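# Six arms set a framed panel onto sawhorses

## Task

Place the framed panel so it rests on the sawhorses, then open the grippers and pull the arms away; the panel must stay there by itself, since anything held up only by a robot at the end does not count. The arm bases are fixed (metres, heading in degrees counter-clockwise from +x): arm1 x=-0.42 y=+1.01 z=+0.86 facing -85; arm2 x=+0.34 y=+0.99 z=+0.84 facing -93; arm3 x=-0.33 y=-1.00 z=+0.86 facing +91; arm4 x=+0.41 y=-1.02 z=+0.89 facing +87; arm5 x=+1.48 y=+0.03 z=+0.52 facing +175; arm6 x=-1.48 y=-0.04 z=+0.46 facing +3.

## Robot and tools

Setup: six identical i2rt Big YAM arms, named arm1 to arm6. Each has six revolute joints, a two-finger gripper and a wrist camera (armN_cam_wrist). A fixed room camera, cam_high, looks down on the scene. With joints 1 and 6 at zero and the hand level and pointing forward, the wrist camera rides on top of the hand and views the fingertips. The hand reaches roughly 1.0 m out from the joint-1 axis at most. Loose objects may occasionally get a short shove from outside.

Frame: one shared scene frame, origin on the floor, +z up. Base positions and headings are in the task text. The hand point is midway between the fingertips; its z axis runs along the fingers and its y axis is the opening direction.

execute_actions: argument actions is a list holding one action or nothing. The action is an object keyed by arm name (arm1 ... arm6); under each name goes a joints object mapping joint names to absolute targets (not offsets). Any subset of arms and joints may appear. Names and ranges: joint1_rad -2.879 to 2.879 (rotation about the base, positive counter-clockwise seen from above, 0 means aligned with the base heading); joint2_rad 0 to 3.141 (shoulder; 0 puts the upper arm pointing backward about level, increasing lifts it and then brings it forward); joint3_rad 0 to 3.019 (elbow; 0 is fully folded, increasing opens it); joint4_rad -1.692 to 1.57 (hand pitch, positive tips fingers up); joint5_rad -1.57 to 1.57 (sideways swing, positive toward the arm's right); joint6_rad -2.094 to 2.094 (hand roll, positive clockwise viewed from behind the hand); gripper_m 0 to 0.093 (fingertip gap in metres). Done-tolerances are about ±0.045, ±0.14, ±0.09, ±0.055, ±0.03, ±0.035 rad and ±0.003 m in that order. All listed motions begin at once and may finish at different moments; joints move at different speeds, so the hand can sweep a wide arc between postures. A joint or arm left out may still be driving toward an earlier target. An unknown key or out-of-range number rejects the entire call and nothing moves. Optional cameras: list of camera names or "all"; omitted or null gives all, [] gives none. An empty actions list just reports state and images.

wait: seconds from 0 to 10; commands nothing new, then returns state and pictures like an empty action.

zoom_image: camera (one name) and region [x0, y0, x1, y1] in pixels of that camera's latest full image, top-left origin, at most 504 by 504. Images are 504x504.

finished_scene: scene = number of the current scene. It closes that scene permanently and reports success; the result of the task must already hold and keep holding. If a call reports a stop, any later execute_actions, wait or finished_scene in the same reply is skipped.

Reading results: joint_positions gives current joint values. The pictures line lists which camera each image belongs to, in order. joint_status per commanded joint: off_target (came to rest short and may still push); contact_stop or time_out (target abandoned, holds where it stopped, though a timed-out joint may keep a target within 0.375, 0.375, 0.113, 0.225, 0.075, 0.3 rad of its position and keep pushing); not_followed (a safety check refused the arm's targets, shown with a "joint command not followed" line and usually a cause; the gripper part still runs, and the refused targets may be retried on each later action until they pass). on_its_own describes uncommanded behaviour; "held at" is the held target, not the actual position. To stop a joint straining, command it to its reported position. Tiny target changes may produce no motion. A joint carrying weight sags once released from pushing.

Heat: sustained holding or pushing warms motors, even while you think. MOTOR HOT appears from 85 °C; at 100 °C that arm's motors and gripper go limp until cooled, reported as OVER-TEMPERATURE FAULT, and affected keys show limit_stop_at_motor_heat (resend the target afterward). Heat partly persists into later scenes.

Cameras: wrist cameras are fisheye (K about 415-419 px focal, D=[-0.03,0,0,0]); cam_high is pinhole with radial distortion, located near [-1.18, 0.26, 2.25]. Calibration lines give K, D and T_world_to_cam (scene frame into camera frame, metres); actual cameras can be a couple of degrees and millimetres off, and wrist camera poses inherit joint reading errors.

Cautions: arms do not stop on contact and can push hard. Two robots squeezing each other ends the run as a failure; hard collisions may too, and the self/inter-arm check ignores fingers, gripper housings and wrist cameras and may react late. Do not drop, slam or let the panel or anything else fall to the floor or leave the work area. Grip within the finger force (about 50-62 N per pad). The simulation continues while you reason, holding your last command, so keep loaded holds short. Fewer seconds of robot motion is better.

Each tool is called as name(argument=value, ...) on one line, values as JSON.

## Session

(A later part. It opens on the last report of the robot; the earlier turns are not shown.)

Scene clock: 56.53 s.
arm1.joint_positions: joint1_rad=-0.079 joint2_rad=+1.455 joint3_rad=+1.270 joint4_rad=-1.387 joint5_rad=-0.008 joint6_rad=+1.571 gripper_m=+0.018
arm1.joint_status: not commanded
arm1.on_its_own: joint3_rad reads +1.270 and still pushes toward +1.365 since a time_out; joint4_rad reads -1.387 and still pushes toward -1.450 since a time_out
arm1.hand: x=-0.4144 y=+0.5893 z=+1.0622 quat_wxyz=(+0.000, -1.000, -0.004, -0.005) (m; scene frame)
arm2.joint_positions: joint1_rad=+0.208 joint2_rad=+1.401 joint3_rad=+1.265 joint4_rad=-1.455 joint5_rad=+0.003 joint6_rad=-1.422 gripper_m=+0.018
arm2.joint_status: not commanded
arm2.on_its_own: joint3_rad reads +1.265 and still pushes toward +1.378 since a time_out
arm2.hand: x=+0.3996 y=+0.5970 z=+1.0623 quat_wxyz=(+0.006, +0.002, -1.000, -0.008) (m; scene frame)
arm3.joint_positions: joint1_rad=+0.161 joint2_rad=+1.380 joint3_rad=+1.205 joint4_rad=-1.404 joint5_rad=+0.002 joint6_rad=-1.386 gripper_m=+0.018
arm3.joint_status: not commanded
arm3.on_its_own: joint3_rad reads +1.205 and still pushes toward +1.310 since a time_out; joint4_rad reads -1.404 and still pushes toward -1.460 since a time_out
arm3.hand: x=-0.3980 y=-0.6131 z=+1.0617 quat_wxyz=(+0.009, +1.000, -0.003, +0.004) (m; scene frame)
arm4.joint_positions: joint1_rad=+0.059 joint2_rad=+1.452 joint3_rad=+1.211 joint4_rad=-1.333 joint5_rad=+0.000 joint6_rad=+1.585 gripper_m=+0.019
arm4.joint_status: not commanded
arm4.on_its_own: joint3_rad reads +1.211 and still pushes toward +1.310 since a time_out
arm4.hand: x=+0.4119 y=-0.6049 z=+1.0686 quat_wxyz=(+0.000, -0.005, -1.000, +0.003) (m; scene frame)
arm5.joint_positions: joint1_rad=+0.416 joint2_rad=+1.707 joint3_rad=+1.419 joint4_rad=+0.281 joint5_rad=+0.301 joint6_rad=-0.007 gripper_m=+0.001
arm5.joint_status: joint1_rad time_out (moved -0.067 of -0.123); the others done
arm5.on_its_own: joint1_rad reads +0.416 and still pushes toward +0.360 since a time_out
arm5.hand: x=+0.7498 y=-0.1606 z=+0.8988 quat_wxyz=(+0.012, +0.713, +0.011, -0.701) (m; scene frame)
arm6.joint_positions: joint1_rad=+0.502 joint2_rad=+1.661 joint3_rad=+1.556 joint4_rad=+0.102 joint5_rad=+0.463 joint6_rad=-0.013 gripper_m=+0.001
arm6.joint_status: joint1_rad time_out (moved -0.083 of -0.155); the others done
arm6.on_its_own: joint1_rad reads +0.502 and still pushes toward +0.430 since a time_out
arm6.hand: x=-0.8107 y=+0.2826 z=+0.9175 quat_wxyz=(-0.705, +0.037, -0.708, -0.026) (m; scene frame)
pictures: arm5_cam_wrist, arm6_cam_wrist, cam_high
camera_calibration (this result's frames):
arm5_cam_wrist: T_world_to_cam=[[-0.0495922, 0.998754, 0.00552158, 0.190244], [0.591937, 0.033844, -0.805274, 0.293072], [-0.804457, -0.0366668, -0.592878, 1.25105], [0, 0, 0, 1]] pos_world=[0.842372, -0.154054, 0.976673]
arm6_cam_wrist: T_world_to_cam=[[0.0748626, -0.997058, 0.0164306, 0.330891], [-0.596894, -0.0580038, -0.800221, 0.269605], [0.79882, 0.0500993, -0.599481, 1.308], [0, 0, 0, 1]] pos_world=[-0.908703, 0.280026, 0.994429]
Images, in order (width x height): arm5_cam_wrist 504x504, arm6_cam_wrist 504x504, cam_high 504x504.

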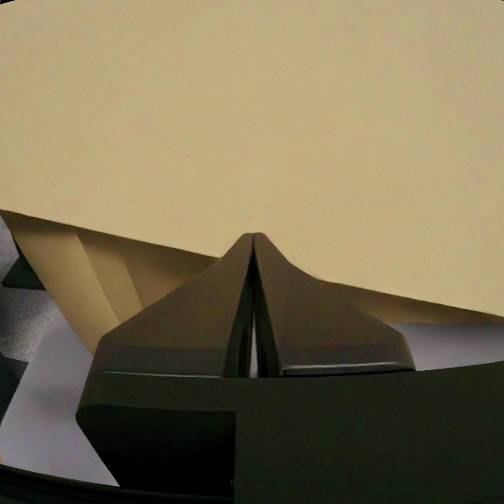

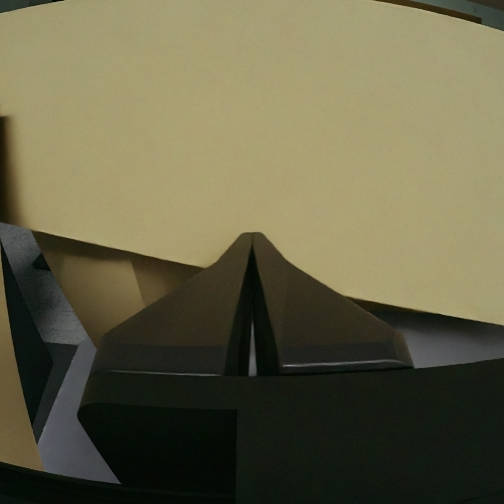

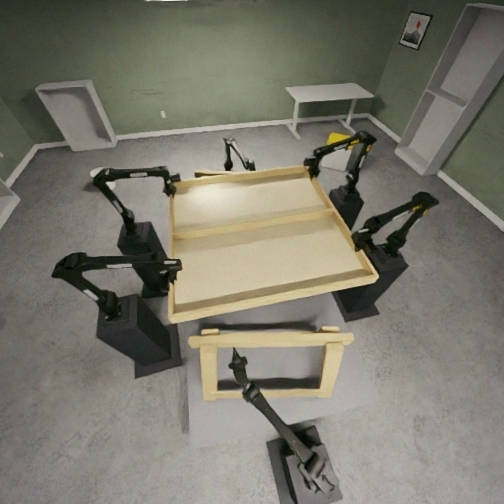

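execute_actions(actions=[{"arm5":{"joints":{"joint1_rad":0.36,"joint2_rad":1.35,"joint3_rad":1.07,"joint4_rad":0.30}},"arm6":{"joints":{"joint1_rad":0.45,"joint2_rad":1.17,"joint3_rad":1.075,"joint4_rad":0.12}}}], cameras=[])

execute_actions(actions=[{"arm5":{"joints":{"joint1_rad":-0.41,"joint5_rad":-0.47}},"arm6":{"joints":{"joint1_rad":-0.364,"joint5_rad":-0.33}}}], cameras=["arm5_cam_wrist","arm6_cam_wrist","cam_high"])

Scene clock: 58.93 s.
arm1.joint_positions: joint1_rad=-0.079 joint2_rad=+1.455 joint3_rad=+1.270 joint4_rad=-1.387 joint5_rad=-0.008 joint6_rad=+1.571 gripper_m=+0.018
arm1.joint_status: not commanded
arm1.on_its_own: joint3_rad reads +1.270 and still pushes toward +1.365 since a time_out; joint4_rad reads -1.387 and still pushes toward -1.450 since a time_out
arm1.hand: x=-0.4144 y=+0.5893 z=+1.0622 quat_wxyz=(+0.000, -1.000, -0.004, -0.005) (m; scene frame)
arm2.joint_positions: joint1_rad=+0.208 joint2_rad=+1.401 joint3_rad=+1.265 joint4_rad=-1.455 joint5_rad=+0.003 joint6_rad=-1.422 gripper_m=+0.018
arm2.joint_status: not commanded
arm2.on_its_own: joint3_rad reads +1.265 and still pushes toward +1.378 since a time_out
arm2.hand: x=+0.3996 y=+0.5970 z=+1.0623 quat_wxyz=(+0.006, +0.002, -1.000, -0.008) (m; scene frame)
arm3.joint_positions: joint1_rad=+0.161 joint2_rad=+1.380 joint3_rad=+1.205 joint4_rad=-1.404 joint5_rad=+0.002 joint6_rad=-1.386 gripper_m=+0.018
arm3.joint_status: not commanded
arm3.on_its_own: joint3_rad reads +1.205 and still pushes toward +1.310 since a time_out; joint4_rad reads -1.404 and still pushes toward -1.460 since a time_out
arm3.hand: x=-0.3980 y=-0.6131 z=+1.0617 quat_wxyz=(+0.009, +1.000, -0.003, +0.004) (m; scene frame)
arm4.joint_positions: joint1_rad=+0.059 joint2_rad=+1.452 joint3_rad=+1.211 joint4_rad=-1.333 joint5_rad=+0.000 joint6_rad=+1.585 gripper_m=+0.019
arm4.joint_status: not commanded
arm4.on_its_own: joint3_rad reads +1.211 and still pushes toward +1.310 since a time_out
arm4.hand: x=+0.4119 y=-0.6049 z=+1.0686 quat_wxyz=(+0.000, -0.005, -1.000, +0.003) (m; scene frame)
arm5.joint_positions: joint1_rad=+0.356 joint2_rad=+1.346 joint3_rad=+1.063 joint4_rad=+0.290 joint5_rad=+0.319 joint6_rad=-0.007 gripper_m=+0.001
arm5.joint_status: all done
arm5.hand: x=+0.8704 y=-0.0766 z=+0.9226 quat_wxyz=(-0.014, +0.709, -0.018, -0.705) (m; scene frame)
arm6.joint_positions: joint1_rad=+0.454 joint2_rad=+1.153 joint3_rad=+1.082 joint4_rad=+0.112 joint5_rad=+0.479 joint6_rad=-0.013 gripper_m=+0.001
arm6.joint_status: all done
arm6.hand: x=-0.9649 y=+0.1550 z=+0.9438 quat_wxyz=(-0.719, +0.007, -0.695, -0.011) (m; scene frame)
pictures: none
No camera images: the call's "cameras" was empty. Leave "cameras" out to get every camera's image.

Scene clock: 60.37 s.
arm1.joint_positions: joint1_rad=-0.079 joint2_rad=+1.455 joint3_rad=+1.270 joint4_rad=-1.387 joint5_rad=-0.008 joint6_rad=+1.571 gripper_m=+0.018
arm1.joint_status: not commanded
arm1.on_its_own: joint3_rad reads +1.270 and still pushes toward +1.365 since a time_out; joint4_rad reads -1.387 and still pushes toward -1.450 since a time_out
arm1.hand: x=-0.4144 y=+0.5893 z=+1.0622 quat_wxyz=(+0.000, -1.000, -0.004, -0.005) (m; scene frame)
arm2.joint_positions: joint1_rad=+0.208 joint2_rad=+1.401 joint3_rad=+1.265 joint4_rad=-1.455 joint5_rad=+0.003 joint6_rad=-1.422 gripper_m=+0.018
arm2.joint_status: not commanded
arm2.on_its_own: joint3_rad reads +1.265 and still pushes toward +1.378 since a time_out
arm2.hand: x=+0.3996 y=+0.5970 z=+1.0623 quat_wxyz=(+0.006, +0.002, -1.000, -0.008) (m; scene frame)
arm3.joint_positions: joint1_rad=+0.161 joint2_rad=+1.380 joint3_rad=+1.205 joint4_rad=-1.404 joint5_rad=+0.002 joint6_rad=-1.386 gripper_m=+0.018
arm3.joint_status: not commanded
arm3.on_its_own: joint3_rad reads +1.205 and still pushes toward +1.310 since a time_out; joint4_rad reads -1.404 and still pushes toward -1.460 since a time_out
arm3.hand: x=-0.3980 y=-0.6131 z=+1.0617 quat_wxyz=(+0.009, +1.000, -0.003, +0.004) (m; scene frame)
arm4.joint_positions: joint1_rad=+0.059 joint2_rad=+1.452 joint3_rad=+1.211 joint4_rad=-1.333 joint5_rad=+0.000 joint6_rad=+1.585 gripper_m=+0.019
arm4.joint_status: not commanded
arm4.on_its_own: joint3_rad reads +1.211 and still pushes toward +1.310 since a time_out
arm4.hand: x=+0.4119 y=-0.6049 z=+1.0686 quat_wxyz=(+0.000, -0.005, -1.000, +0.003) (m; scene frame)
arm5.joint_positions: joint1_rad=-0.411 joint2_rad=+1.346 joint3_rad=+1.063 joint4_rad=+0.290 joint5_rad=-0.467 joint6_rad=-0.007 gripper_m=+0.001
arm5.joint_status: all done
arm5.hand: x=+0.9067 y=+0.2504 z=+0.9197 quat_wxyz=(-0.009, +0.709, -0.009, -0.705) (m; scene frame)
arm6.joint_positions: joint1_rad=-0.358 joint2_rad=+1.154 joint3_rad=+1.082 joint4_rad=+0.112 joint5_rad=-0.327 joint6_rad=-0.013 gripper_m=+0.001
arm6.joint_status: all done
arm6.hand: x=-0.9349 y=-0.1490 z=+0.9436 quat_wxyz=(-0.720, +0.016, -0.694, +0.003) (m; scene frame)
pictures: arm5_cam_wrist, arm6_cam_wrist, cam_high
camera_calibration (this result's frames):
arm5_cam_wrist: T_world_to_cam=[[0.00853841, 0.999939, 0.00694701, -0.266875], [0.583417, 0.000660754, -0.812172, 0.225487], [-0.812128, 0.0109877, -0.583376, 1.39111], [0, 0, 0, 1]] pos_world=[1.00048, 0.251425, 0.996529]
arm6_cam_wrist: T_world_to_cam=[[0.00473688, -0.999616, 0.0272955, -0.166748], [-0.566816, -0.0251713, -0.82346, 0.246176], [0.823831, -0.0115709, -0.566718, 1.42777], [0, 0, 0, 1]] pos_world=[-1.03591, -0.143966, 1.01641]
Images, in order (width x height): arm5_cam_wrist 504x504, arm6_cam_wrist 504x504, cam_high 504x504.

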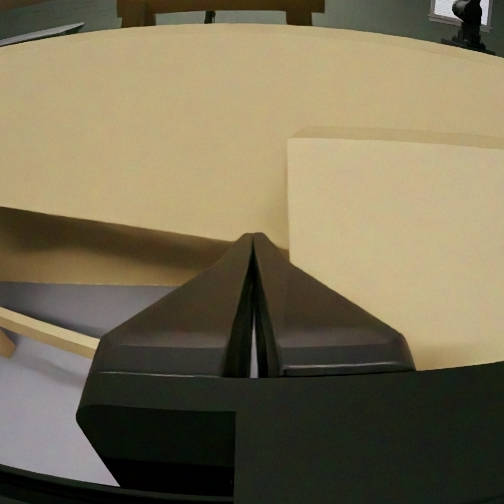

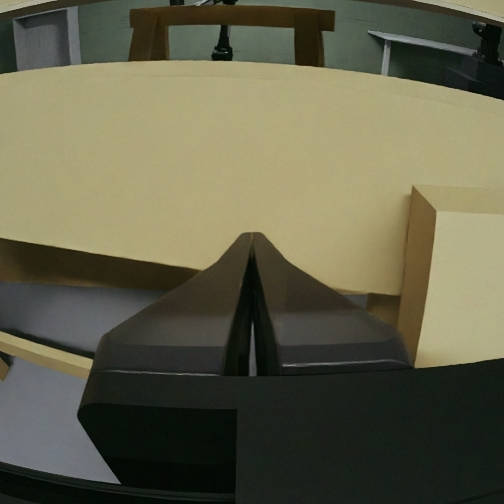

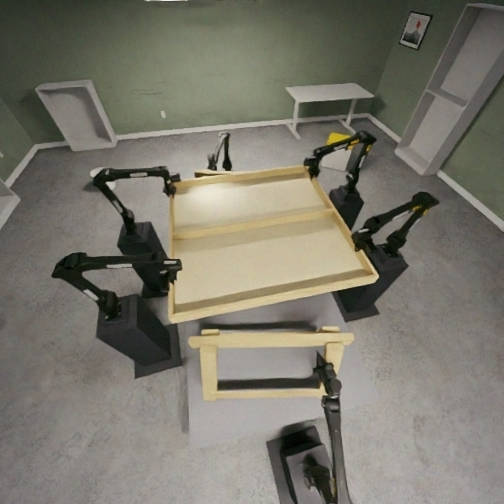

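execute_actions(actions=[{"arm5":{"joints":{"joint1_rad":-0.263,"joint5_rad":-0.33}},"arm6":{"joints":{"joint1_rad":-0.24,"joint2_rad":1.46,"joint3_rad":1.335,"joint4_rad":0.135,"joint5_rad":-0.24}}}], cameras=["arm5_cam_wrist","arm6_cam_wrist"])

execute_actions(actions=[{"arm5":{"joints":{"joint1_rad":-0.20,"joint2_rad":1.60,"joint3_rad":1.335,"joint4_rad":0.305,"joint5_rad":-0.28}},"arm6":{"joints":{"joint1_rad":-0.19,"joint2_rad":1.72,"joint3_rad":1.64,"joint4_rad":0.095,"joint5_rad":-0.20}}}], cameras=["arm5_cam_wrist","arm6_cam_wrist","cam_high"])

Scene clock: 62.23 s.
arm1.joint_positions: joint1_rad=-0.079 joint2_rad=+1.455 joint3_rad=+1.270 joint4_rad=-1.387 joint5_rad=-0.008 joint6_rad=+1.571 gripper_m=+0.018
arm1.joint_status: not commanded
arm1.on_its_own: joint3_rad reads +1.270 and still pushes toward +1.365 since a time_out; joint4_rad reads -1.387 and still pushes toward -1.450 since a time_out
arm1.hand: x=-0.4144 y=+0.5893 z=+1.0622 quat_wxyz=(+0.000, -1.000, -0.004, -0.005) (m; scene frame)
arm2.joint_positions: joint1_rad=+0.208 joint2_rad=+1.401 joint3_rad=+1.265 joint4_rad=-1.455 joint5_rad=+0.003 joint6_rad=-1.422 gripper_m=+0.018
arm2.joint_status: not commanded
arm2.on_its_own: joint3_rad reads +1.265 and still pushes toward +1.378 since a time_out
arm2.hand: x=+0.3996 y=+0.5970 z=+1.0623 quat_wxyz=(+0.006, +0.002, -1.000, -0.008) (m; scene frame)
arm3.joint_positions: joint1_rad=+0.161 joint2_rad=+1.380 joint3_rad=+1.205 joint4_rad=-1.404 joint5_rad=+0.002 joint6_rad=-1.386 gripper_m=+0.018
arm3.joint_status: not commanded
arm3.on_its_own: joint3_rad reads +1.205 and still pushes toward +1.310 since a time_out; joint4_rad reads -1.404 and still pushes toward -1.460 since a time_out
arm3.hand: x=-0.3980 y=-0.6131 z=+1.0617 quat_wxyz=(+0.009, +1.000, -0.003, +0.004) (m; scene frame)
arm4.joint_positions: joint1_rad=+0.059 joint2_rad=+1.452 joint3_rad=+1.211 joint4_rad=-1.333 joint5_rad=+0.000 joint6_rad=+1.585 gripper_m=+0.019
arm4.joint_status: not commanded
arm4.on_its_own: joint3_rad reads +1.211 and still pushes toward +1.310 since a time_out
arm4.hand: x=+0.4119 y=-0.6049 z=+1.0686 quat_wxyz=(+0.000, -0.005, -1.000, +0.003) (m; scene frame)
arm5.joint_positions: joint1_rad=-0.253 joint2_rad=+1.346 joint3_rad=+1.063 joint4_rad=+0.290 joint5_rad=-0.333 joint6_rad=-0.007 gripper_m=+0.001
arm5.joint_status: all done
arm5.hand: x=+0.8785 y=+0.1822 z=+0.9201 quat_wxyz=(+0.000, +0.709, -0.001, -0.705) (m; scene frame)
arm6.joint_positions: joint1_rad=-0.275 joint2_rad=+1.412 joint3_rad=+1.288 joint4_rad=+0.130 joint5_rad=-0.235 joint6_rad=-0.013 gripper_m=+0.001
arm6.joint_status: all done
arm6.hand: x=-0.8324 y=-0.1414 z=+0.9268 quat_wxyz=(-0.709, +0.009, -0.705, +0.002) (m; scene frame)
pictures: arm5_cam_wrist, arm6_cam_wrist
camera_calibration (this result's frames):
arm5_cam_wrist: T_world_to_cam=[[-0.0147138, 0.999875, 0.00586672, -0.176998], [0.582779, 0.0133434, -0.812521, 0.240931], [-0.812497, -0.00853626, -0.582902, 1.37257], [0, 0, 0, 1]] pos_world=[0.972195, 0.185477, 0.996874]
arm6_cam_wrist: T_world_to_cam=[[-0.00415091, -0.999855, 0.0165402, -0.156662], [-0.592579, -0.010864, -0.805439, 0.254534], [0.805502, -0.0131447, -0.592447, 1.34233], [0, 0, 0, 1]] pos_world=[-0.931068, -0.136229, 1.00286]
Images, in order (width x height): arm5_cam_wrist 504x504, arm6_cam_wrist 504x504.

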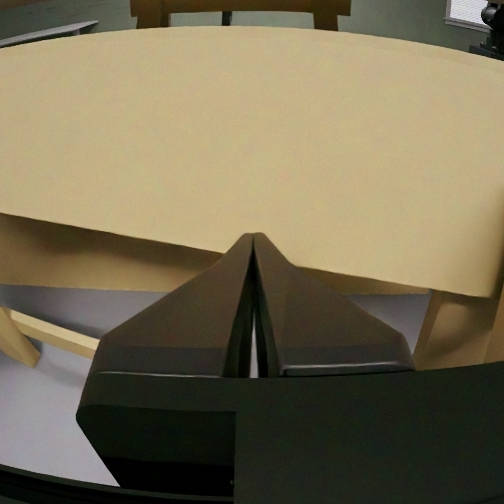

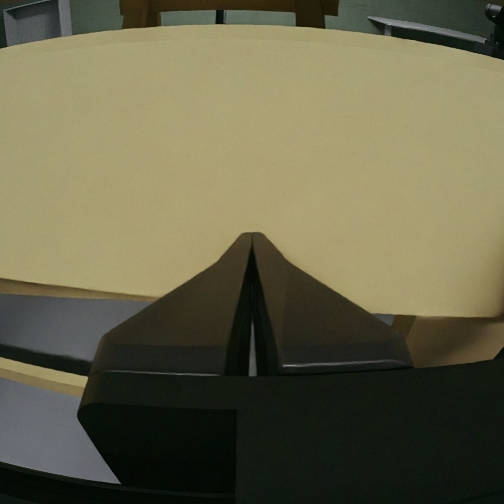

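Scene clock: 63.37 s.
arm1.joint_positions: joint1_rad=-0.079 joint2_rad=+1.455 joint3_rad=+1.270 joint4_rad=-1.387 joint5_rad=-0.008 joint6_rad=+1.571 gripper_m=+0.018
arm1.joint_status: not commanded
arm1.on_its_own: joint3_rad reads +1.270 and still pushes toward +1.365 since a time_out; joint4_rad reads -1.387 and still pushes toward -1.450 since a time_out
arm1.hand: x=-0.4144 y=+0.5893 z=+1.0622 quat_wxyz=(+0.000, -1.000, -0.004, -0.005) (m; scene frame)
arm2.joint_positions: joint1_rad=+0.208 joint2_rad=+1.401 joint3_rad=+1.265 joint4_rad=-1.455 joint5_rad=+0.003 joint6_rad=-1.422 gripper_m=+0.018
arm2.joint_status: not commanded
arm2.on_its_own: joint3_rad reads +1.265 and still pushes toward +1.378 since a time_out
arm2.hand: x=+0.3996 y=+0.5970 z=+1.0623 quat_wxyz=(+0.006, +0.002, -1.000, -0.008) (m; scene frame)
arm3.joint_positions: joint1_rad=+0.161 joint2_rad=+1.380 joint3_rad=+1.205 joint4_rad=-1.404 joint5_rad=+0.002 joint6_rad=-1.386 gripper_m=+0.018
arm3.joint_status: not commanded
arm3.on_its_own: joint3_rad reads +1.205 and still pushes toward +1.310 since a time_out; joint4_rad reads -1.404 and still pushes toward -1.460 since a time_out
arm3.hand: x=-0.3980 y=-0.6131 z=+1.0617 quat_wxyz=(+0.009, +1.000, -0.003, +0.004) (m; scene frame)
arm4.joint_positions: joint1_rad=+0.059 joint2_rad=+1.452 joint3_rad=+1.211 joint4_rad=-1.333 joint5_rad=+0.000 joint6_rad=+1.585 gripper_m=+0.019
arm4.joint_status: not commanded
arm4.on_its_own: joint3_rad reads +1.211 and still pushes toward +1.310 since a time_out
arm4.hand: x=+0.4119 y=-0.6049 z=+1.0686 quat_wxyz=(+0.000, -0.005, -1.000, +0.003) (m; scene frame)
arm5.joint_positions: joint1_rad=-0.220 joint2_rad=+1.576 joint3_rad=+1.281 joint4_rad=+0.295 joint5_rad=-0.279 joint6_rad=-0.007 gripper_m=+0.001
arm5.joint_status: all done
arm5.hand: x=+0.7913 y=+0.1974 z=+0.9071 quat_wxyz=(-0.007, +0.711, -0.009, -0.703) (m; scene frame)
arm6.joint_positions: joint1_rad=-0.234 joint2_rad=+1.689 joint3_rad=+1.582 joint4_rad=+0.092 joint5_rad=-0.190 joint6_rad=-0.013 gripper_m=+0.001
arm6.joint_status: all done
arm6.hand: x=-0.7247 y=-0.1419 z=+0.9112 quat_wxyz=(-0.701, +0.006, -0.713, +0.002) (m; scene frame)
pictures: arm5_cam_wrist, arm6_cam_wrist, cam_high
camera_calibration (this result's frames):
arm5_cam_wrist: T_world_to_cam=[[0.0061985, 0.999973, 0.0038931, -0.208145], [0.58803, -0.000496031, -0.808839, 0.276201], [-0.808815, 0.00730285, -0.588018, 1.29285], [0, 0, 0, 1]] pos_world=[0.884549, 0.198835, 0.984429]
arm6_cam_wrist: T_world_to_cam=[[-0.00769346, -0.999892, 0.0125285, -0.155409], [-0.609351, -0.00524619, -0.792883, 0.283022], [0.792863, -0.0137343, -0.609245, 1.25238], [0, 0, 0, 1]] pos_world=[-0.821703, -0.136707, 0.989357]
Images, in order (width x height): arm5_cam_wrist 504x504, arm6_cam_wrist 504x504, cam_high 504x504.

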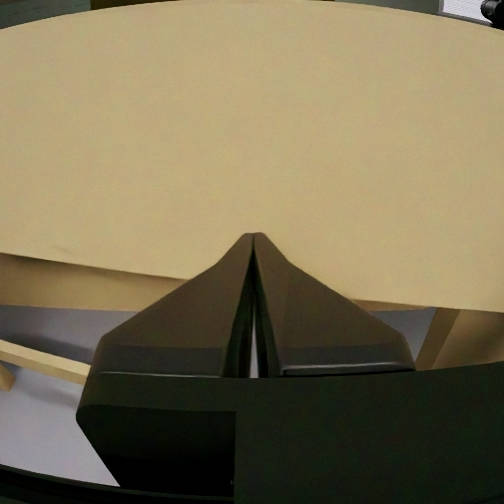

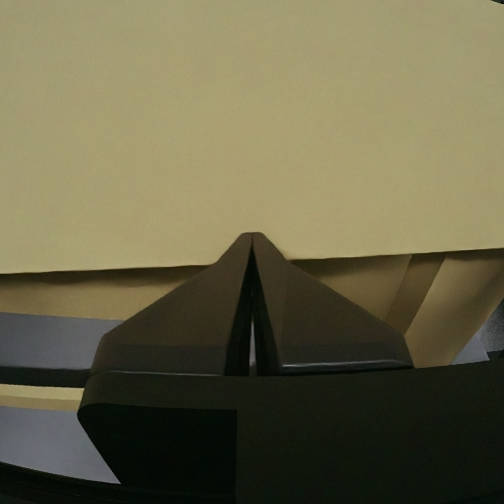

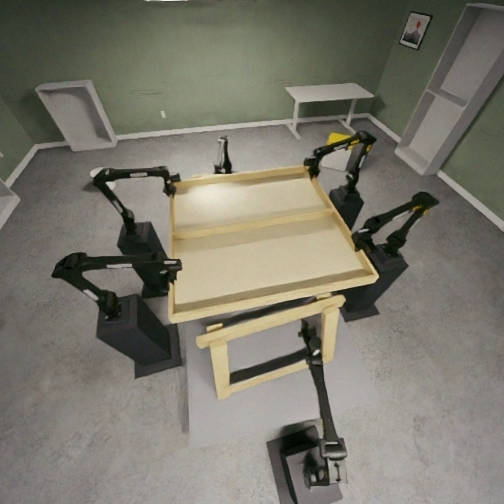

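execute_actions(actions=[{"arm5":{"joints":{"joint1_rad":-0.15,"joint2_rad":1.83,"joint3_rad":1.68,"joint4_rad":0.23,"joint5_rad":-0.24}},"arm6":{"joints":{"joint1_rad":-0.175,"joint2_rad":1.82,"joint3_rad":1.86,"joint4_rad":0.07,"joint5_rad":-0.18}}}], cameras=["arm5_cam_wrist","arm6_cam_wrist","cam_high"])

Scene clock: 65.73 s.
arm1.joint_positions: joint1_rad=-0.079 joint2_rad=+1.455 joint3_rad=+1.270 joint4_rad=-1.387 joint5_rad=-0.008 joint6_rad=+1.571 gripper_m=+0.018
arm1.joint_status: not commanded
arm1.on_its_own: joint3_rad reads +1.270 and still pushes toward +1.365 since a time_out; joint4_rad reads -1.387 and still pushes toward -1.450 since a time_out
arm1.hand: x=-0.4144 y=+0.5893 z=+1.0622 quat_wxyz=(+0.000, -1.000, -0.004, -0.005) (m; scene frame)
arm2.joint_positions: joint1_rad=+0.208 joint2_rad=+1.401 joint3_rad=+1.265 joint4_rad=-1.455 joint5_rad=+0.003 joint6_rad=-1.422 gripper_m=+0.018
arm2.joint_status: not commanded
arm2.on_its_own: joint3_rad reads +1.265 and still pushes toward +1.378 since a time_out
arm2.hand: x=+0.3996 y=+0.5970 z=+1.0623 quat_wxyz=(+0.006, +0.002, -1.000, -0.008) (m; scene frame)
arm3.joint_positions: joint1_rad=+0.161 joint2_rad=+1.380 joint3_rad=+1.205 joint4_rad=-1.404 joint5_rad=+0.002 joint6_rad=-1.386 gripper_m=+0.018
arm3.joint_status: not commanded
arm3.on_its_own: joint3_rad reads +1.205 and still pushes toward +1.310 since a time_out; joint4_rad reads -1.404 and still pushes toward -1.460 since a time_out
arm3.hand: x=-0.3980 y=-0.6131 z=+1.0617 quat_wxyz=(+0.009, +1.000, -0.003, +0.004) (m; scene frame)
arm4.joint_positions: joint1_rad=+0.059 joint2_rad=+1.452 joint3_rad=+1.211 joint4_rad=-1.333 joint5_rad=+0.000 joint6_rad=+1.585 gripper_m=+0.019
arm4.joint_status: not commanded
arm4.on_its_own: joint3_rad reads +1.211 and still pushes toward +1.310 since a time_out
arm4.hand: x=+0.4119 y=-0.6049 z=+1.0686 quat_wxyz=(+0.000, -0.005, -1.000, +0.003) (m; scene frame)
arm5.joint_positions: joint1_rad=-0.190 joint2_rad=+1.827 joint3_rad=+1.607 joint4_rad=+0.230 joint5_rad=-0.230 joint6_rad=-0.007 gripper_m=+0.001
arm5.joint_status: all done
arm5.hand: x=+0.6914 y=+0.2123 z=+0.9064 quat_wxyz=(-0.014, +0.708, -0.015, -0.706) (m; scene frame)
arm6.joint_positions: joint1_rad=-0.224 joint2_rad=+1.807 joint3_rad=+1.780 joint4_rad=+0.051 joint5_rad=-0.170 joint6_rad=-0.013 gripper_m=+0.001
arm6.joint_status: joint1_rad time_out (moved +0.010 of +0.059); the others done
arm6.on_its_own: joint1_rad reads -0.224 and still pushes toward -0.175 since a time_out
arm6.hand: x=-0.6797 y=-0.1456 z=+0.9356 quat_wxyz=(-0.715, +0.005, -0.699, +0.008) (m; scene frame)
pictures: arm5_cam_wrist, arm6_cam_wrist, cam_high
camera_calibration (this result's frames):
arm5_cam_wrist: T_world_to_cam=[[0.0253761, 0.999657, 0.00644406, -0.23795], [0.580613, -0.00949067, -0.814124, 0.346193], [-0.813784, 0.0244008, -0.580655, 1.20468], [0, 0, 0, 1]] pos_world=[0.785382, 0.211759, 0.982879]
arm6_cam_wrist: T_world_to_cam=[[-0.0181736, -0.999654, 0.0190165, -0.172205], [-0.577971, -0.00501613, -0.816042, 0.372769], [0.815855, -0.0258214, -0.57768, 1.21575], [0, 0, 0, 1]] pos_world=[-0.779559, -0.138883, 1.00979]
Images, in order (width x height): arm5_cam_wrist 504x504, arm6_cam_wrist 504x504, cam_high 504x504.

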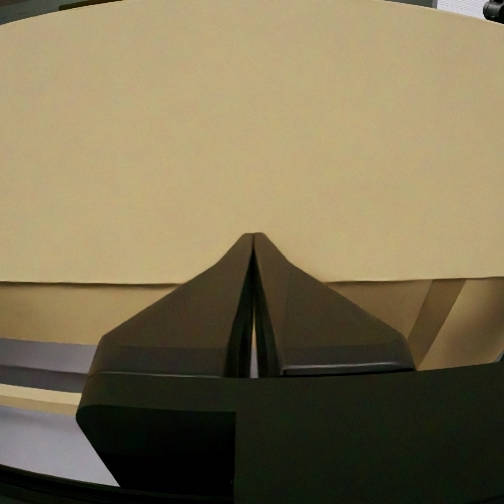

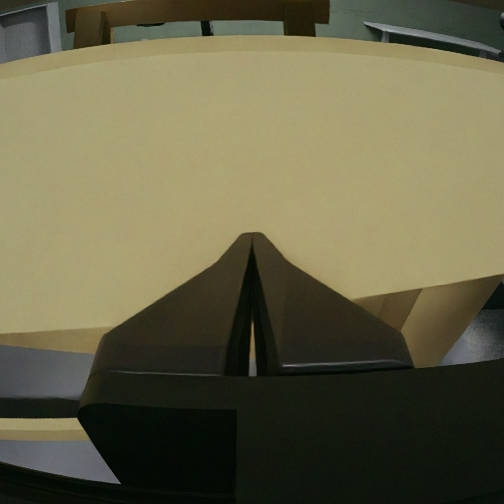

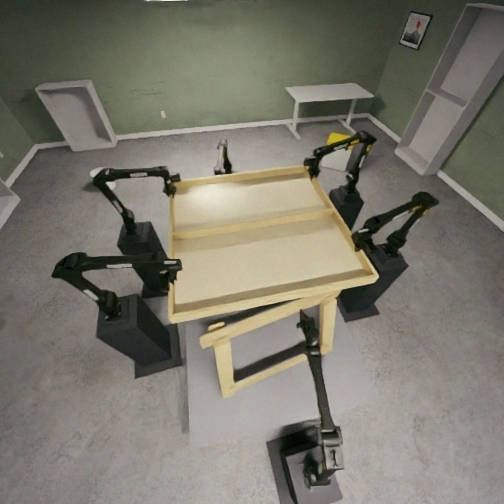

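execute_actions(actions=[{"arm5":{"joints":{"joint1_rad":-0.145,"joint2_rad":1.96,"joint3_rad":1.90,"joint4_rad":0.16,"joint5_rad":-0.22}},"arm6":{"joints":{"joint1_rad":-0.185,"joint2_rad":1.99,"joint3_rad":2.07,"joint4_rad":-0.02,"joint5_rad":-0.16}}}], cameras=["arm5_cam_wrist","arm6_cam_wrist"])

execute_actions(actions=[{"arm5":{"joints":{"joint1_rad":-0.13,"joint2_rad":2.12,"joint3_rad":2.14,"joint4_rad":0.07,"joint5_rad":-0.21}},"arm6":{"joints":{"joint1_rad":-0.21,"joint2_rad":1.45,"joint3_rad":1.36,"joint4_rad":0.10}}}], cameras=["arm5_cam_wrist","arm6_cam_wrist","cam_high"])

Scene clock: 67.20 s.
arm1.joint_positions: joint1_rad=-0.079 joint2_rad=+1.455 joint3_rad=+1.270 joint4_rad=-1.387 joint5_rad=-0.008 joint6_rad=+1.571 gripper_m=+0.018
arm1.joint_status: not commanded
arm1.on_its_own: joint3_rad reads +1.270 and still pushes toward +1.365 since a time_out; joint4_rad reads -1.387 and still pushes toward -1.450 since a time_out
arm1.hand: x=-0.4144 y=+0.5893 z=+1.0622 quat_wxyz=(+0.000, -1.000, -0.004, -0.005) (m; scene frame)
arm2.joint_positions: joint1_rad=+0.208 joint2_rad=+1.401 joint3_rad=+1.265 joint4_rad=-1.455 joint5_rad=+0.003 joint6_rad=-1.422 gripper_m=+0.018
arm2.joint_status: not commanded
arm2.on_its_own: joint3_rad reads +1.265 and still pushes toward +1.378 since a time_out
arm2.hand: x=+0.3996 y=+0.5970 z=+1.0623 quat_wxyz=(+0.006, +0.002, -1.000, -0.008) (m; scene frame)
arm3.joint_positions: joint1_rad=+0.161 joint2_rad=+1.380 joint3_rad=+1.205 joint4_rad=-1.404 joint5_rad=+0.002 joint6_rad=-1.386 gripper_m=+0.018
arm3.joint_status: not commanded
arm3.on_its_own: joint3_rad reads +1.205 and still pushes toward +1.310 since a time_out; joint4_rad reads -1.404 and still pushes toward -1.460 since a time_out
arm3.hand: x=-0.3980 y=-0.6131 z=+1.0617 quat_wxyz=(+0.009, +1.000, -0.003, +0.004) (m; scene frame)
arm4.joint_positions: joint1_rad=+0.059 joint2_rad=+1.452 joint3_rad=+1.211 joint4_rad=-1.333 joint5_rad=+0.000 joint6_rad=+1.585 gripper_m=+0.019
arm4.joint_status: not commanded
arm4.on_its_own: joint3_rad reads +1.211 and still pushes toward +1.310 since a time_out
arm4.hand: x=+0.4119 y=-0.6049 z=+1.0686 quat_wxyz=(+0.000, -0.005, -1.000, +0.003) (m; scene frame)
arm5.joint_positions: joint1_rad=-0.188 joint2_rad=+1.962 joint3_rad=+1.819 joint4_rad=+0.149 joint5_rad=-0.211 joint6_rad=-0.007 gripper_m=+0.001
arm5.joint_status: all done
arm5.hand: x=+0.6422 y=+0.2276 z=+0.9092 quat_wxyz=(-0.020, +0.709, -0.021, -0.705) (m; scene frame)
arm6.joint_positions: joint1_rad=-0.223 joint2_rad=+1.949 joint3_rad=+2.006 joint4_rad=-0.032 joint5_rad=-0.155 joint6_rad=-0.013 gripper_m=+0.001
arm6.joint_status: all done
arm6.hand: x=-0.6325 y=-0.1558 z=+0.9423 quat_wxyz=(-0.715, +0.000, -0.699, +0.013) (m; scene frame)
pictures: arm5_cam_wrist, arm6_cam_wrist
camera_calibration (this result's frames):
arm5_cam_wrist: T_world_to_cam=[[0.0424887, 0.999081, 0.00570118, -0.262248], [0.583155, -0.020166, -0.812111, 0.376108], [-0.811249, 0.0378302, -0.583476, 1.1638], [0, 0, 0, 1]] pos_world=[0.735947, 0.225565, 0.985987]
arm6_cam_wrist: T_world_to_cam=[[-0.0326727, -0.99929, 0.0187768, -0.190616], [-0.577302, 0.00353284, -0.816523, 0.407687], [0.815877, -0.0375179, -0.577007, 1.1785], [0, 0, 0, 1]] pos_world=[-0.73238, -0.147706, 1.01647]
Images, in order (width x height): arm5_cam_wrist 504x504, arm6_cam_wrist 504x504.

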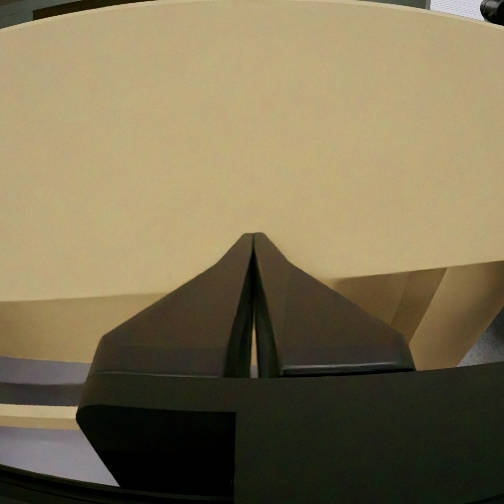

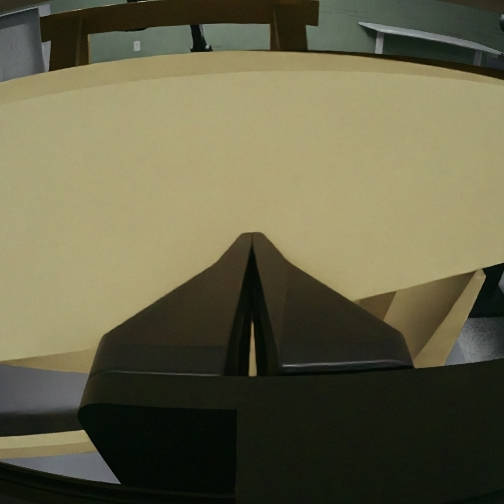

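Scene clock: 69.33 s.
arm1.joint_positions: joint1_rad=-0.079 joint2_rad=+1.455 joint3_rad=+1.270 joint4_rad=-1.387 joint5_rad=-0.008 joint6_rad=+1.571 gripper_m=+0.018
arm1.joint_status: not commanded
arm1.on_its_own: joint3_rad reads +1.270 and still pushes toward +1.365 since a time_out; joint4_rad reads -1.387 and still pushes toward -1.450 since a time_out
arm1.hand: x=-0.4144 y=+0.5893 z=+1.0622 quat_wxyz=(+0.000, -1.000, -0.004, -0.005) (m; scene frame)
arm2.joint_positions: joint1_rad=+0.208 joint2_rad=+1.401 joint3_rad=+1.265 joint4_rad=-1.455 joint5_rad=+0.003 joint6_rad=-1.422 gripper_m=+0.018
arm2.joint_status: not commanded
arm2.on_its_own: joint3_rad reads +1.265 and still pushes toward +1.378 since a time_out
arm2.hand: x=+0.3996 y=+0.5970 z=+1.0623 quat_wxyz=(+0.006, +0.002, -1.000, -0.008) (m; scene frame)
arm3.joint_positions: joint1_rad=+0.161 joint2_rad=+1.380 joint3_rad=+1.205 joint4_rad=-1.404 joint5_rad=+0.002 joint6_rad=-1.386 gripper_m=+0.018
arm3.joint_status: not commanded
arm3.on_its_own: joint3_rad reads +1.205 and still pushes toward +1.310 since a time_out; joint4_rad reads -1.404 and still pushes toward -1.460 since a time_out
arm3.hand: x=-0.3980 y=-0.6131 z=+1.0617 quat_wxyz=(+0.009, +1.000, -0.003, +0.004) (m; scene frame)
arm4.joint_positions: joint1_rad=+0.059 joint2_rad=+1.452 joint3_rad=+1.211 joint4_rad=-1.333 joint5_rad=+0.000 joint6_rad=+1.585 gripper_m=+0.019
arm4.joint_status: not commanded
arm4.on_its_own: joint3_rad reads +1.211 and still pushes toward +1.310 since a time_out
arm4.hand: x=+0.4119 y=-0.6049 z=+1.0686 quat_wxyz=(+0.000, -0.005, -1.000, +0.003) (m; scene frame)
arm5.joint_positions: joint1_rad=-0.185 joint2_rad=+2.113 joint3_rad=+2.062 joint4_rad=+0.062 joint5_rad=-0.202 joint6_rad=-0.007 gripper_m=+0.001
arm5.joint_status: joint1_rad time_out (moved +0.003 of +0.058); the others done
arm5.on_its_own: joint1_rad reads -0.185 and still pushes toward -0.130 since a time_out
arm5.hand: x=+0.5936 y=+0.2395 z=+0.9097 quat_wxyz=(-0.023, +0.707, -0.023, -0.706) (m; scene frame)
arm6.joint_positions: joint1_rad=-0.222 joint2_rad=+1.443 joint3_rad=+1.360 joint4_rad=+0.097 joint5_rad=-0.158 joint6_rad=-0.013 gripper_m=+0.001
arm6.joint_status: all done
arm6.hand: x=-0.8139 y=-0.1225 z=+0.9439 quat_wxyz=(-0.712, +0.001, -0.703, +0.011) (m; scene frame)
pictures: arm5_cam_wrist, arm6_cam_wrist, cam_high
camera_calibration (this result's frames):
arm5_cam_wrist: T_world_to_cam=[[0.0482665, 0.998811, 0.0067891, -0.276372], [0.579171, -0.0224488, -0.814897, 0.410613], [-0.813776, 0.0432643, -0.579566, 1.12088], [0, 0, 0, 1]] pos_world=[0.687673, 0.236767, 0.986111]
arm6_cam_wrist: T_world_to_cam=[[-0.0279232, -0.99946, 0.0173147, -0.158037], [-0.585888, 0.00232943, -0.810389, 0.291234], [0.809911, -0.0327731, -0.585636, 1.33253], [0, 0, 0, 1]] pos_world=[-0.913016, -0.114959, 1.01913]
Images, in order (width x height): arm5_cam_wrist 504x504, arm6_cam_wrist 504x504, cam_high 504x504.

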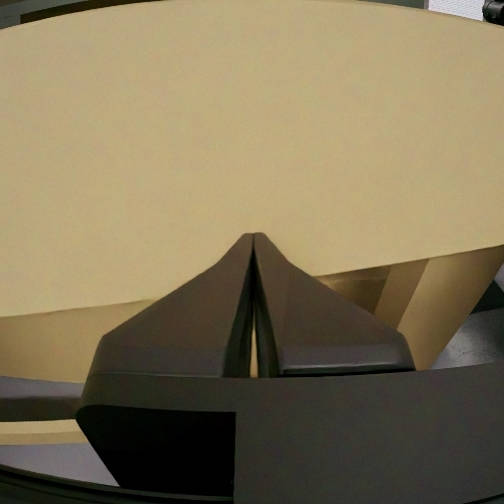

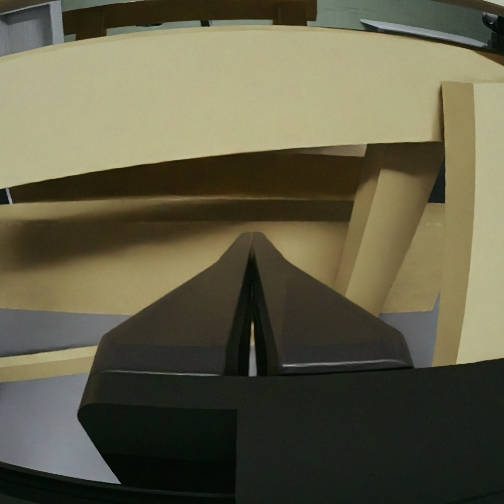

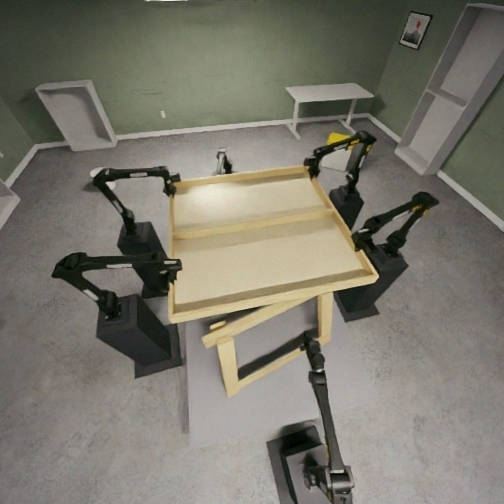

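execute_actions(actions=[{"arm5":{"joints":{"joint1_rad":-0.15,"joint2_rad":2.33,"joint3_rad":2.50,"joint4_rad":-0.09,"joint5_rad":-0.20}},"arm6":{"joints":{"joint1_rad":0.373,"joint2_rad":1.62,"joint3_rad":1.56,"joint4_rad":0.11,"joint5_rad":0.41}}}], cameras=["arm5_cam_wrist","arm6_cam_wrist"])

Scene clock: 72.47 s.
arm1.joint_positions: joint1_rad=-0.079 joint2_rad=+1.455 joint3_rad=+1.270 joint4_rad=-1.387 joint5_rad=-0.008 joint6_rad=+1.571 gripper_m=+0.018
arm1.joint_status: not commanded
arm1.on_its_own: joint3_rad reads +1.270 and still pushes toward +1.365 since a time_out; joint4_rad reads -1.387 and still pushes toward -1.450 since a time_out
arm1.hand: x=-0.4144 y=+0.5893 z=+1.0622 quat_wxyz=(+0.000, -1.000, -0.004, -0.005) (m; scene frame)
arm2.joint_positions: joint1_rad=+0.208 joint2_rad=+1.401 joint3_rad=+1.265 joint4_rad=-1.455 joint5_rad=+0.003 joint6_rad=-1.422 gripper_m=+0.018
arm2.joint_status: not commanded
arm2.on_its_own: joint3_rad reads +1.265 and still pushes toward +1.378 since a time_out
arm2.hand: x=+0.3996 y=+0.5970 z=+1.0623 quat_wxyz=(+0.006, +0.002, -1.000, -0.008) (m; scene frame)
arm3.joint_positions: joint1_rad=+0.161 joint2_rad=+1.380 joint3_rad=+1.205 joint4_rad=-1.404 joint5_rad=+0.002 joint6_rad=-1.386 gripper_m=+0.018
arm3.joint_status: not commanded
arm3.on_its_own: joint3_rad reads +1.205 and still pushes toward +1.310 since a time_out; joint4_rad reads -1.404 and still pushes toward -1.460 since a time_out
arm3.hand: x=-0.3980 y=-0.6131 z=+1.0617 quat_wxyz=(+0.009, +1.000, -0.003, +0.004) (m; scene frame)
arm4.joint_positions: joint1_rad=+0.059 joint2_rad=+1.452 joint3_rad=+1.211 joint4_rad=-1.333 joint5_rad=+0.000 joint6_rad=+1.585 gripper_m=+0.019
arm4.joint_status: not commanded
arm4.on_its_own: joint3_rad reads +1.211 and still pushes toward +1.310 since a time_out
arm4.hand: x=+0.4119 y=-0.6049 z=+1.0686 quat_wxyz=(+0.000, -0.005, -1.000, +0.003) (m; scene frame)
arm5.joint_positions: joint1_rad=-0.182 joint2_rad=+2.314 joint3_rad=+2.425 joint4_rad=-0.099 joint5_rad=-0.196 joint6_rad=-0.007 gripper_m=+0.001
arm5.joint_status: all done
arm5.hand: x=+0.5437 y=+0.2507 z=+0.9138 quat_wxyz=(-0.023, +0.707, -0.024, -0.706) (m; scene frame)
arm6.joint_positions: joint1_rad=+0.383 joint2_rad=+1.621 joint3_rad=+1.506 joint4_rad=+0.097 joint5_rad=+0.408 joint6_rad=-0.012 gripper_m=+0.001
arm6.joint_status: all done
arm6.hand: x=-0.7916 y=+0.2046 z=+0.9138 quat_wxyz=(-0.701, +0.016, -0.713, -0.001) (m; scene frame)
pictures: arm5_cam_wrist, arm6_cam_wrist
camera_calibration (this result's frames):
arm5_cam_wrist: T_world_to_cam=[[0.0501718, 0.998718, 0.0067545, -0.286142], [0.57913, -0.023582, -0.814894, 0.443393], [-0.81369, 0.0447964, -0.579571, 1.08177], [0, 0, 0, 1]] pos_world=[0.637801, 0.247771, 0.990215]
arm6_cam_wrist: T_world_to_cam=[[0.0111106, -0.999691, 0.0222465, 0.196443], [-0.610421, -0.0244023, -0.791701, 0.248054], [0.791999, -0.00478343, -0.610504, 1.31037], [0, 0, 0, 1]] pos_world=[-0.888577, 0.208704, 0.992]
Images, in order (width x height): arm5_cam_wrist 504x504, arm6_cam_wrist 504x504.

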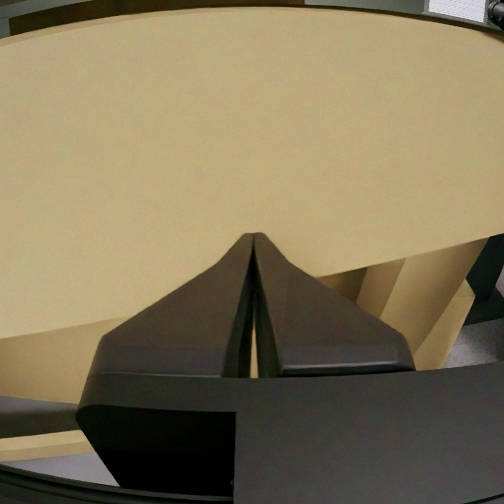

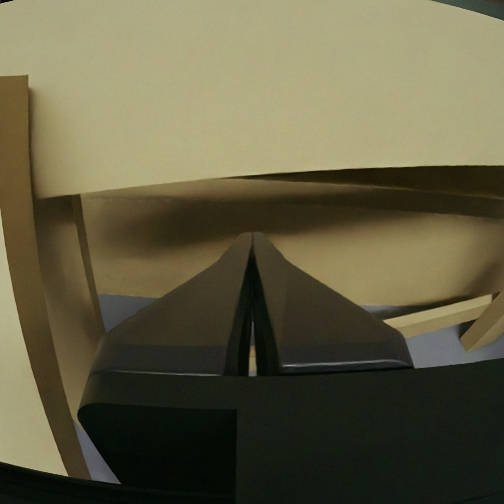

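execute_actions(actions=[{"arm5":{"joints":{"joint1_rad":-0.16,"joint2_rad":1.81,"joint3_rad":1.61,"joint4_rad":0.20}},"arm6":{"joints":{"joint1_rad":0.34,"joint2_rad":1.78,"joint3_rad":1.81,"joint4_rad":0.06,"joint5_rad":0.38}}}], cameras=["arm6_cam_wrist"])

execute_actions(actions=[{"arm5":{"joints":{"joint1_rad":0.42,"joint5_rad":0.36,"joint4_rad":0.25}},"arm6":{"joints":{"joint1_rad":0.29,"joint2_rad":1.99,"joint3_rad":2.08,"joint4_rad":-0.03,"joint5_rad":0.34}}}], cameras=["arm5_cam_wrist","arm6_cam_wrist","cam_high"])

Scene clock: 74.77 s.
arm1.joint_positions: joint1_rad=-0.079 joint2_rad=+1.455 joint3_rad=+1.270 joint4_rad=-1.387 joint5_rad=-0.008 joint6_rad=+1.571 gripper_m=+0.018
arm1.joint_status: not commanded
arm1.on_its_own: joint3_rad reads +1.270 and still pushes toward +1.365 since a time_out; joint4_rad reads -1.387 and still pushes toward -1.450 since a time_out
arm1.hand: x=-0.4144 y=+0.5893 z=+1.0622 quat_wxyz=(+0.000, -1.000, -0.004, -0.005) (m; scene frame)
arm2.joint_positions: joint1_rad=+0.208 joint2_rad=+1.401 joint3_rad=+1.265 joint4_rad=-1.455 joint5_rad=+0.003 joint6_rad=-1.422 gripper_m=+0.018
arm2.joint_status: not commanded
arm2.on_its_own: joint3_rad reads +1.265 and still pushes toward +1.378 since a time_out
arm2.hand: x=+0.3996 y=+0.5970 z=+1.0623 quat_wxyz=(+0.006, +0.002, -1.000, -0.008) (m; scene frame)
arm3.joint_positions: joint1_rad=+0.161 joint2_rad=+1.380 joint3_rad=+1.205 joint4_rad=-1.404 joint5_rad=+0.002 joint6_rad=-1.386 gripper_m=+0.018
arm3.joint_status: not commanded
arm3.on_its_own: joint3_rad reads +1.205 and still pushes toward +1.310 since a time_out; joint4_rad reads -1.404 and still pushes toward -1.460 since a time_out
arm3.hand: x=-0.3980 y=-0.6131 z=+1.0617 quat_wxyz=(+0.009, +1.000, -0.003, +0.004) (m; scene frame)
arm4.joint_positions: joint1_rad=+0.059 joint2_rad=+1.452 joint3_rad=+1.211 joint4_rad=-1.333 joint5_rad=+0.000 joint6_rad=+1.585 gripper_m=+0.019
arm4.joint_status: not commanded
arm4.on_its_own: joint3_rad reads +1.211 and still pushes toward +1.310 since a time_out
arm4.hand: x=+0.4119 y=-0.6049 z=+1.0686 quat_wxyz=(+0.000, -0.005, -1.000, +0.003) (m; scene frame)
arm5.joint_positions: joint1_rad=-0.166 joint2_rad=+1.817 joint3_rad=+1.581 joint4_rad=+0.194 joint5_rad=-0.198 joint6_rad=-0.007 gripper_m=+0.001
arm5.joint_status: all done
arm5.hand: x=+0.6928 y=+0.1976 z=+0.8904 quat_wxyz=(-0.013, +0.725, -0.022, -0.688) (m; scene frame)
arm6.joint_positions: joint1_rad=+0.349 joint2_rad=+1.760 joint3_rad=+1.756 joint4_rad=+0.068 joint5_rad=+0.382 joint6_rad=-0.012 gripper_m=+0.001
arm6.joint_status: all done
arm6.hand: x=-0.7351 y=+0.2066 z=+0.9597 quat_wxyz=(-0.727, +0.002, -0.686, -0.010) (m; scene frame)
pictures: arm6_cam_wrist
camera_calibration (this result's frames):
arm6_cam_wrist: T_world_to_cam=[[0.00306676, -0.999946, -0.00993666, 0.221874], [-0.548909, 0.0066226, -0.835856, 0.400197], [0.835876, 0.00801769, -0.548859, 1.26408], [0, 0, 0, 1]] pos_world=[-0.837619, 0.209076, 1.03051]
Images, in order (width x height): arm6_cam_wrist 504x504.

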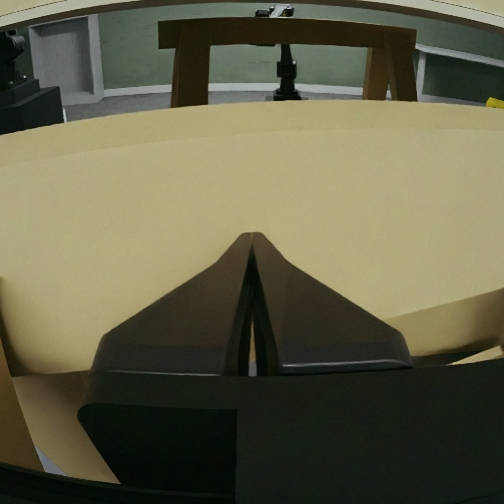

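Scene clock: 76.93 s.
arm1.joint_positions: joint1_rad=-0.079 joint2_rad=+1.455 joint3_rad=+1.270 joint4_rad=-1.387 joint5_rad=-0.008 joint6_rad=+1.571 gripper_m=+0.018
arm1.joint_status: not commanded
arm1.on_its_own: joint3_rad reads +1.270 and still pushes toward +1.365 since a time_out; joint4_rad reads -1.387 and still pushes toward -1.450 since a time_out
arm1.hand: x=-0.4144 y=+0.5893 z=+1.0622 quat_wxyz=(+0.000, -1.000, -0.004, -0.005) (m; scene frame)
arm2.joint_positions: joint1_rad=+0.208 joint2_rad=+1.401 joint3_rad=+1.265 joint4_rad=-1.455 joint5_rad=+0.003 joint6_rad=-1.422 gripper_m=+0.018
arm2.joint_status: not commanded
arm2.on_its_own: joint3_rad reads +1.265 and still pushes toward +1.378 since a time_out
arm2.hand: x=+0.3996 y=+0.5970 z=+1.0623 quat_wxyz=(+0.006, +0.002, -1.000, -0.008) (m; scene frame)
arm3.joint_positions: joint1_rad=+0.161 joint2_rad=+1.380 joint3_rad=+1.205 joint4_rad=-1.404 joint5_rad=+0.002 joint6_rad=-1.386 gripper_m=+0.018
arm3.joint_status: not commanded
arm3.on_its_own: joint3_rad reads +1.205 and still pushes toward +1.310 since a time_out; joint4_rad reads -1.404 and still pushes toward -1.460 since a time_out
arm3.hand: x=-0.3980 y=-0.6131 z=+1.0617 quat_wxyz=(+0.009, +1.000, -0.003, +0.004) (m; scene frame)
arm4.joint_positions: joint1_rad=+0.059 joint2_rad=+1.452 joint3_rad=+1.211 joint4_rad=-1.333 joint5_rad=+0.000 joint6_rad=+1.585 gripper_m=+0.019
arm4.joint_status: not commanded
arm4.on_its_own: joint3_rad reads +1.211 and still pushes toward +1.310 since a time_out
arm4.hand: x=+0.4119 y=-0.6049 z=+1.0686 quat_wxyz=(+0.000, -0.005, -1.000, +0.003) (m; scene frame)
arm5.joint_positions: joint1_rad=+0.422 joint2_rad=+1.817 joint3_rad=+1.581 joint4_rad=+0.232 joint5_rad=+0.362 joint6_rad=-0.007 gripper_m=+0.001
arm5.joint_status: all done
arm5.hand: x=+0.7090 y=-0.1696 z=+0.9035 quat_wxyz=(-0.007, +0.712, -0.008, -0.702) (m; scene frame)
arm6.joint_positions: joint1_rad=+0.336 joint2_rad=+1.939 joint3_rad=+2.024 joint4_rad=-0.031 joint5_rad=+0.335 joint6_rad=-0.012 gripper_m=+0.001
arm6.joint_status: joint1_rad time_out (moved -0.013 of -0.059); the others done
arm6.on_its_own: joint1_rad reads +0.336 and still pushes toward +0.290 since a time_out
arm6.hand: x=-0.6762 y=+0.2279 z=+0.9617 quat_wxyz=(-0.724, +0.016, -0.689, -0.020) (m; scene frame)
pictures: arm5_cam_wrist, arm6_cam_wrist, cam_high
camera_calibration (this result's frames):
arm5_cam_wrist: T_world_to_cam=[[0.00500157, 0.999976, 0.00487382, 0.159279], [0.590346, 0.000981274, -0.80715, 0.318615], [-0.807135, 0.00691425, -0.590326, 1.22772], [0, 0, 0, 1]] pos_world=[0.802047, -0.168077, 0.98115]
arm6_cam_wrist: T_world_to_cam=[[0.0372559, -0.999298, -0.00404066, 0.260281], [-0.554914, -0.0173252, -0.831727, 0.43143], [0.831073, 0.0332289, -0.555169, 1.21287], [0, 0, 0, 1]] pos_world=[-0.778277, 0.22727, 1.03323]
Images, in order (width x height): arm5_cam_wrist 504x504, arm6_cam_wrist 504x504, cam_high 504x504.

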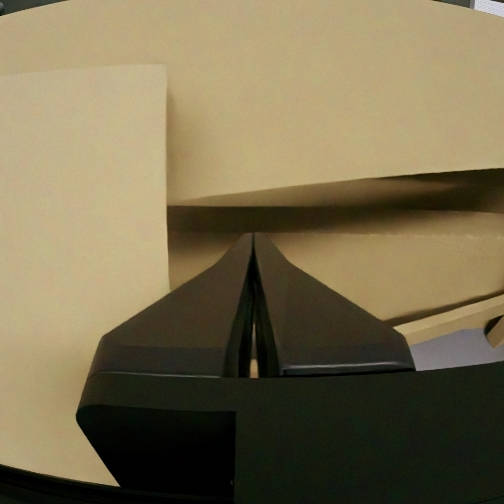

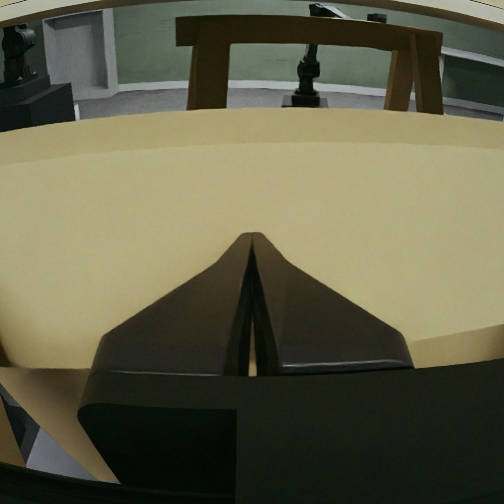

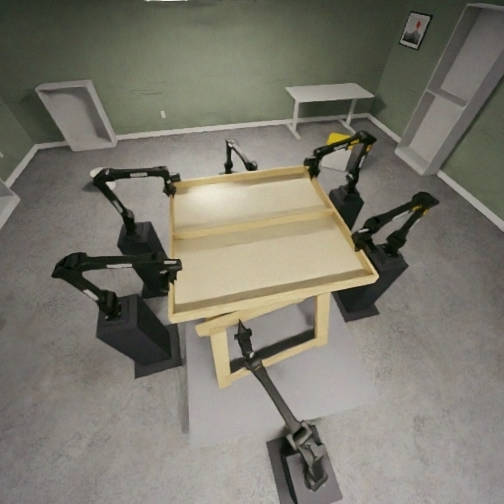

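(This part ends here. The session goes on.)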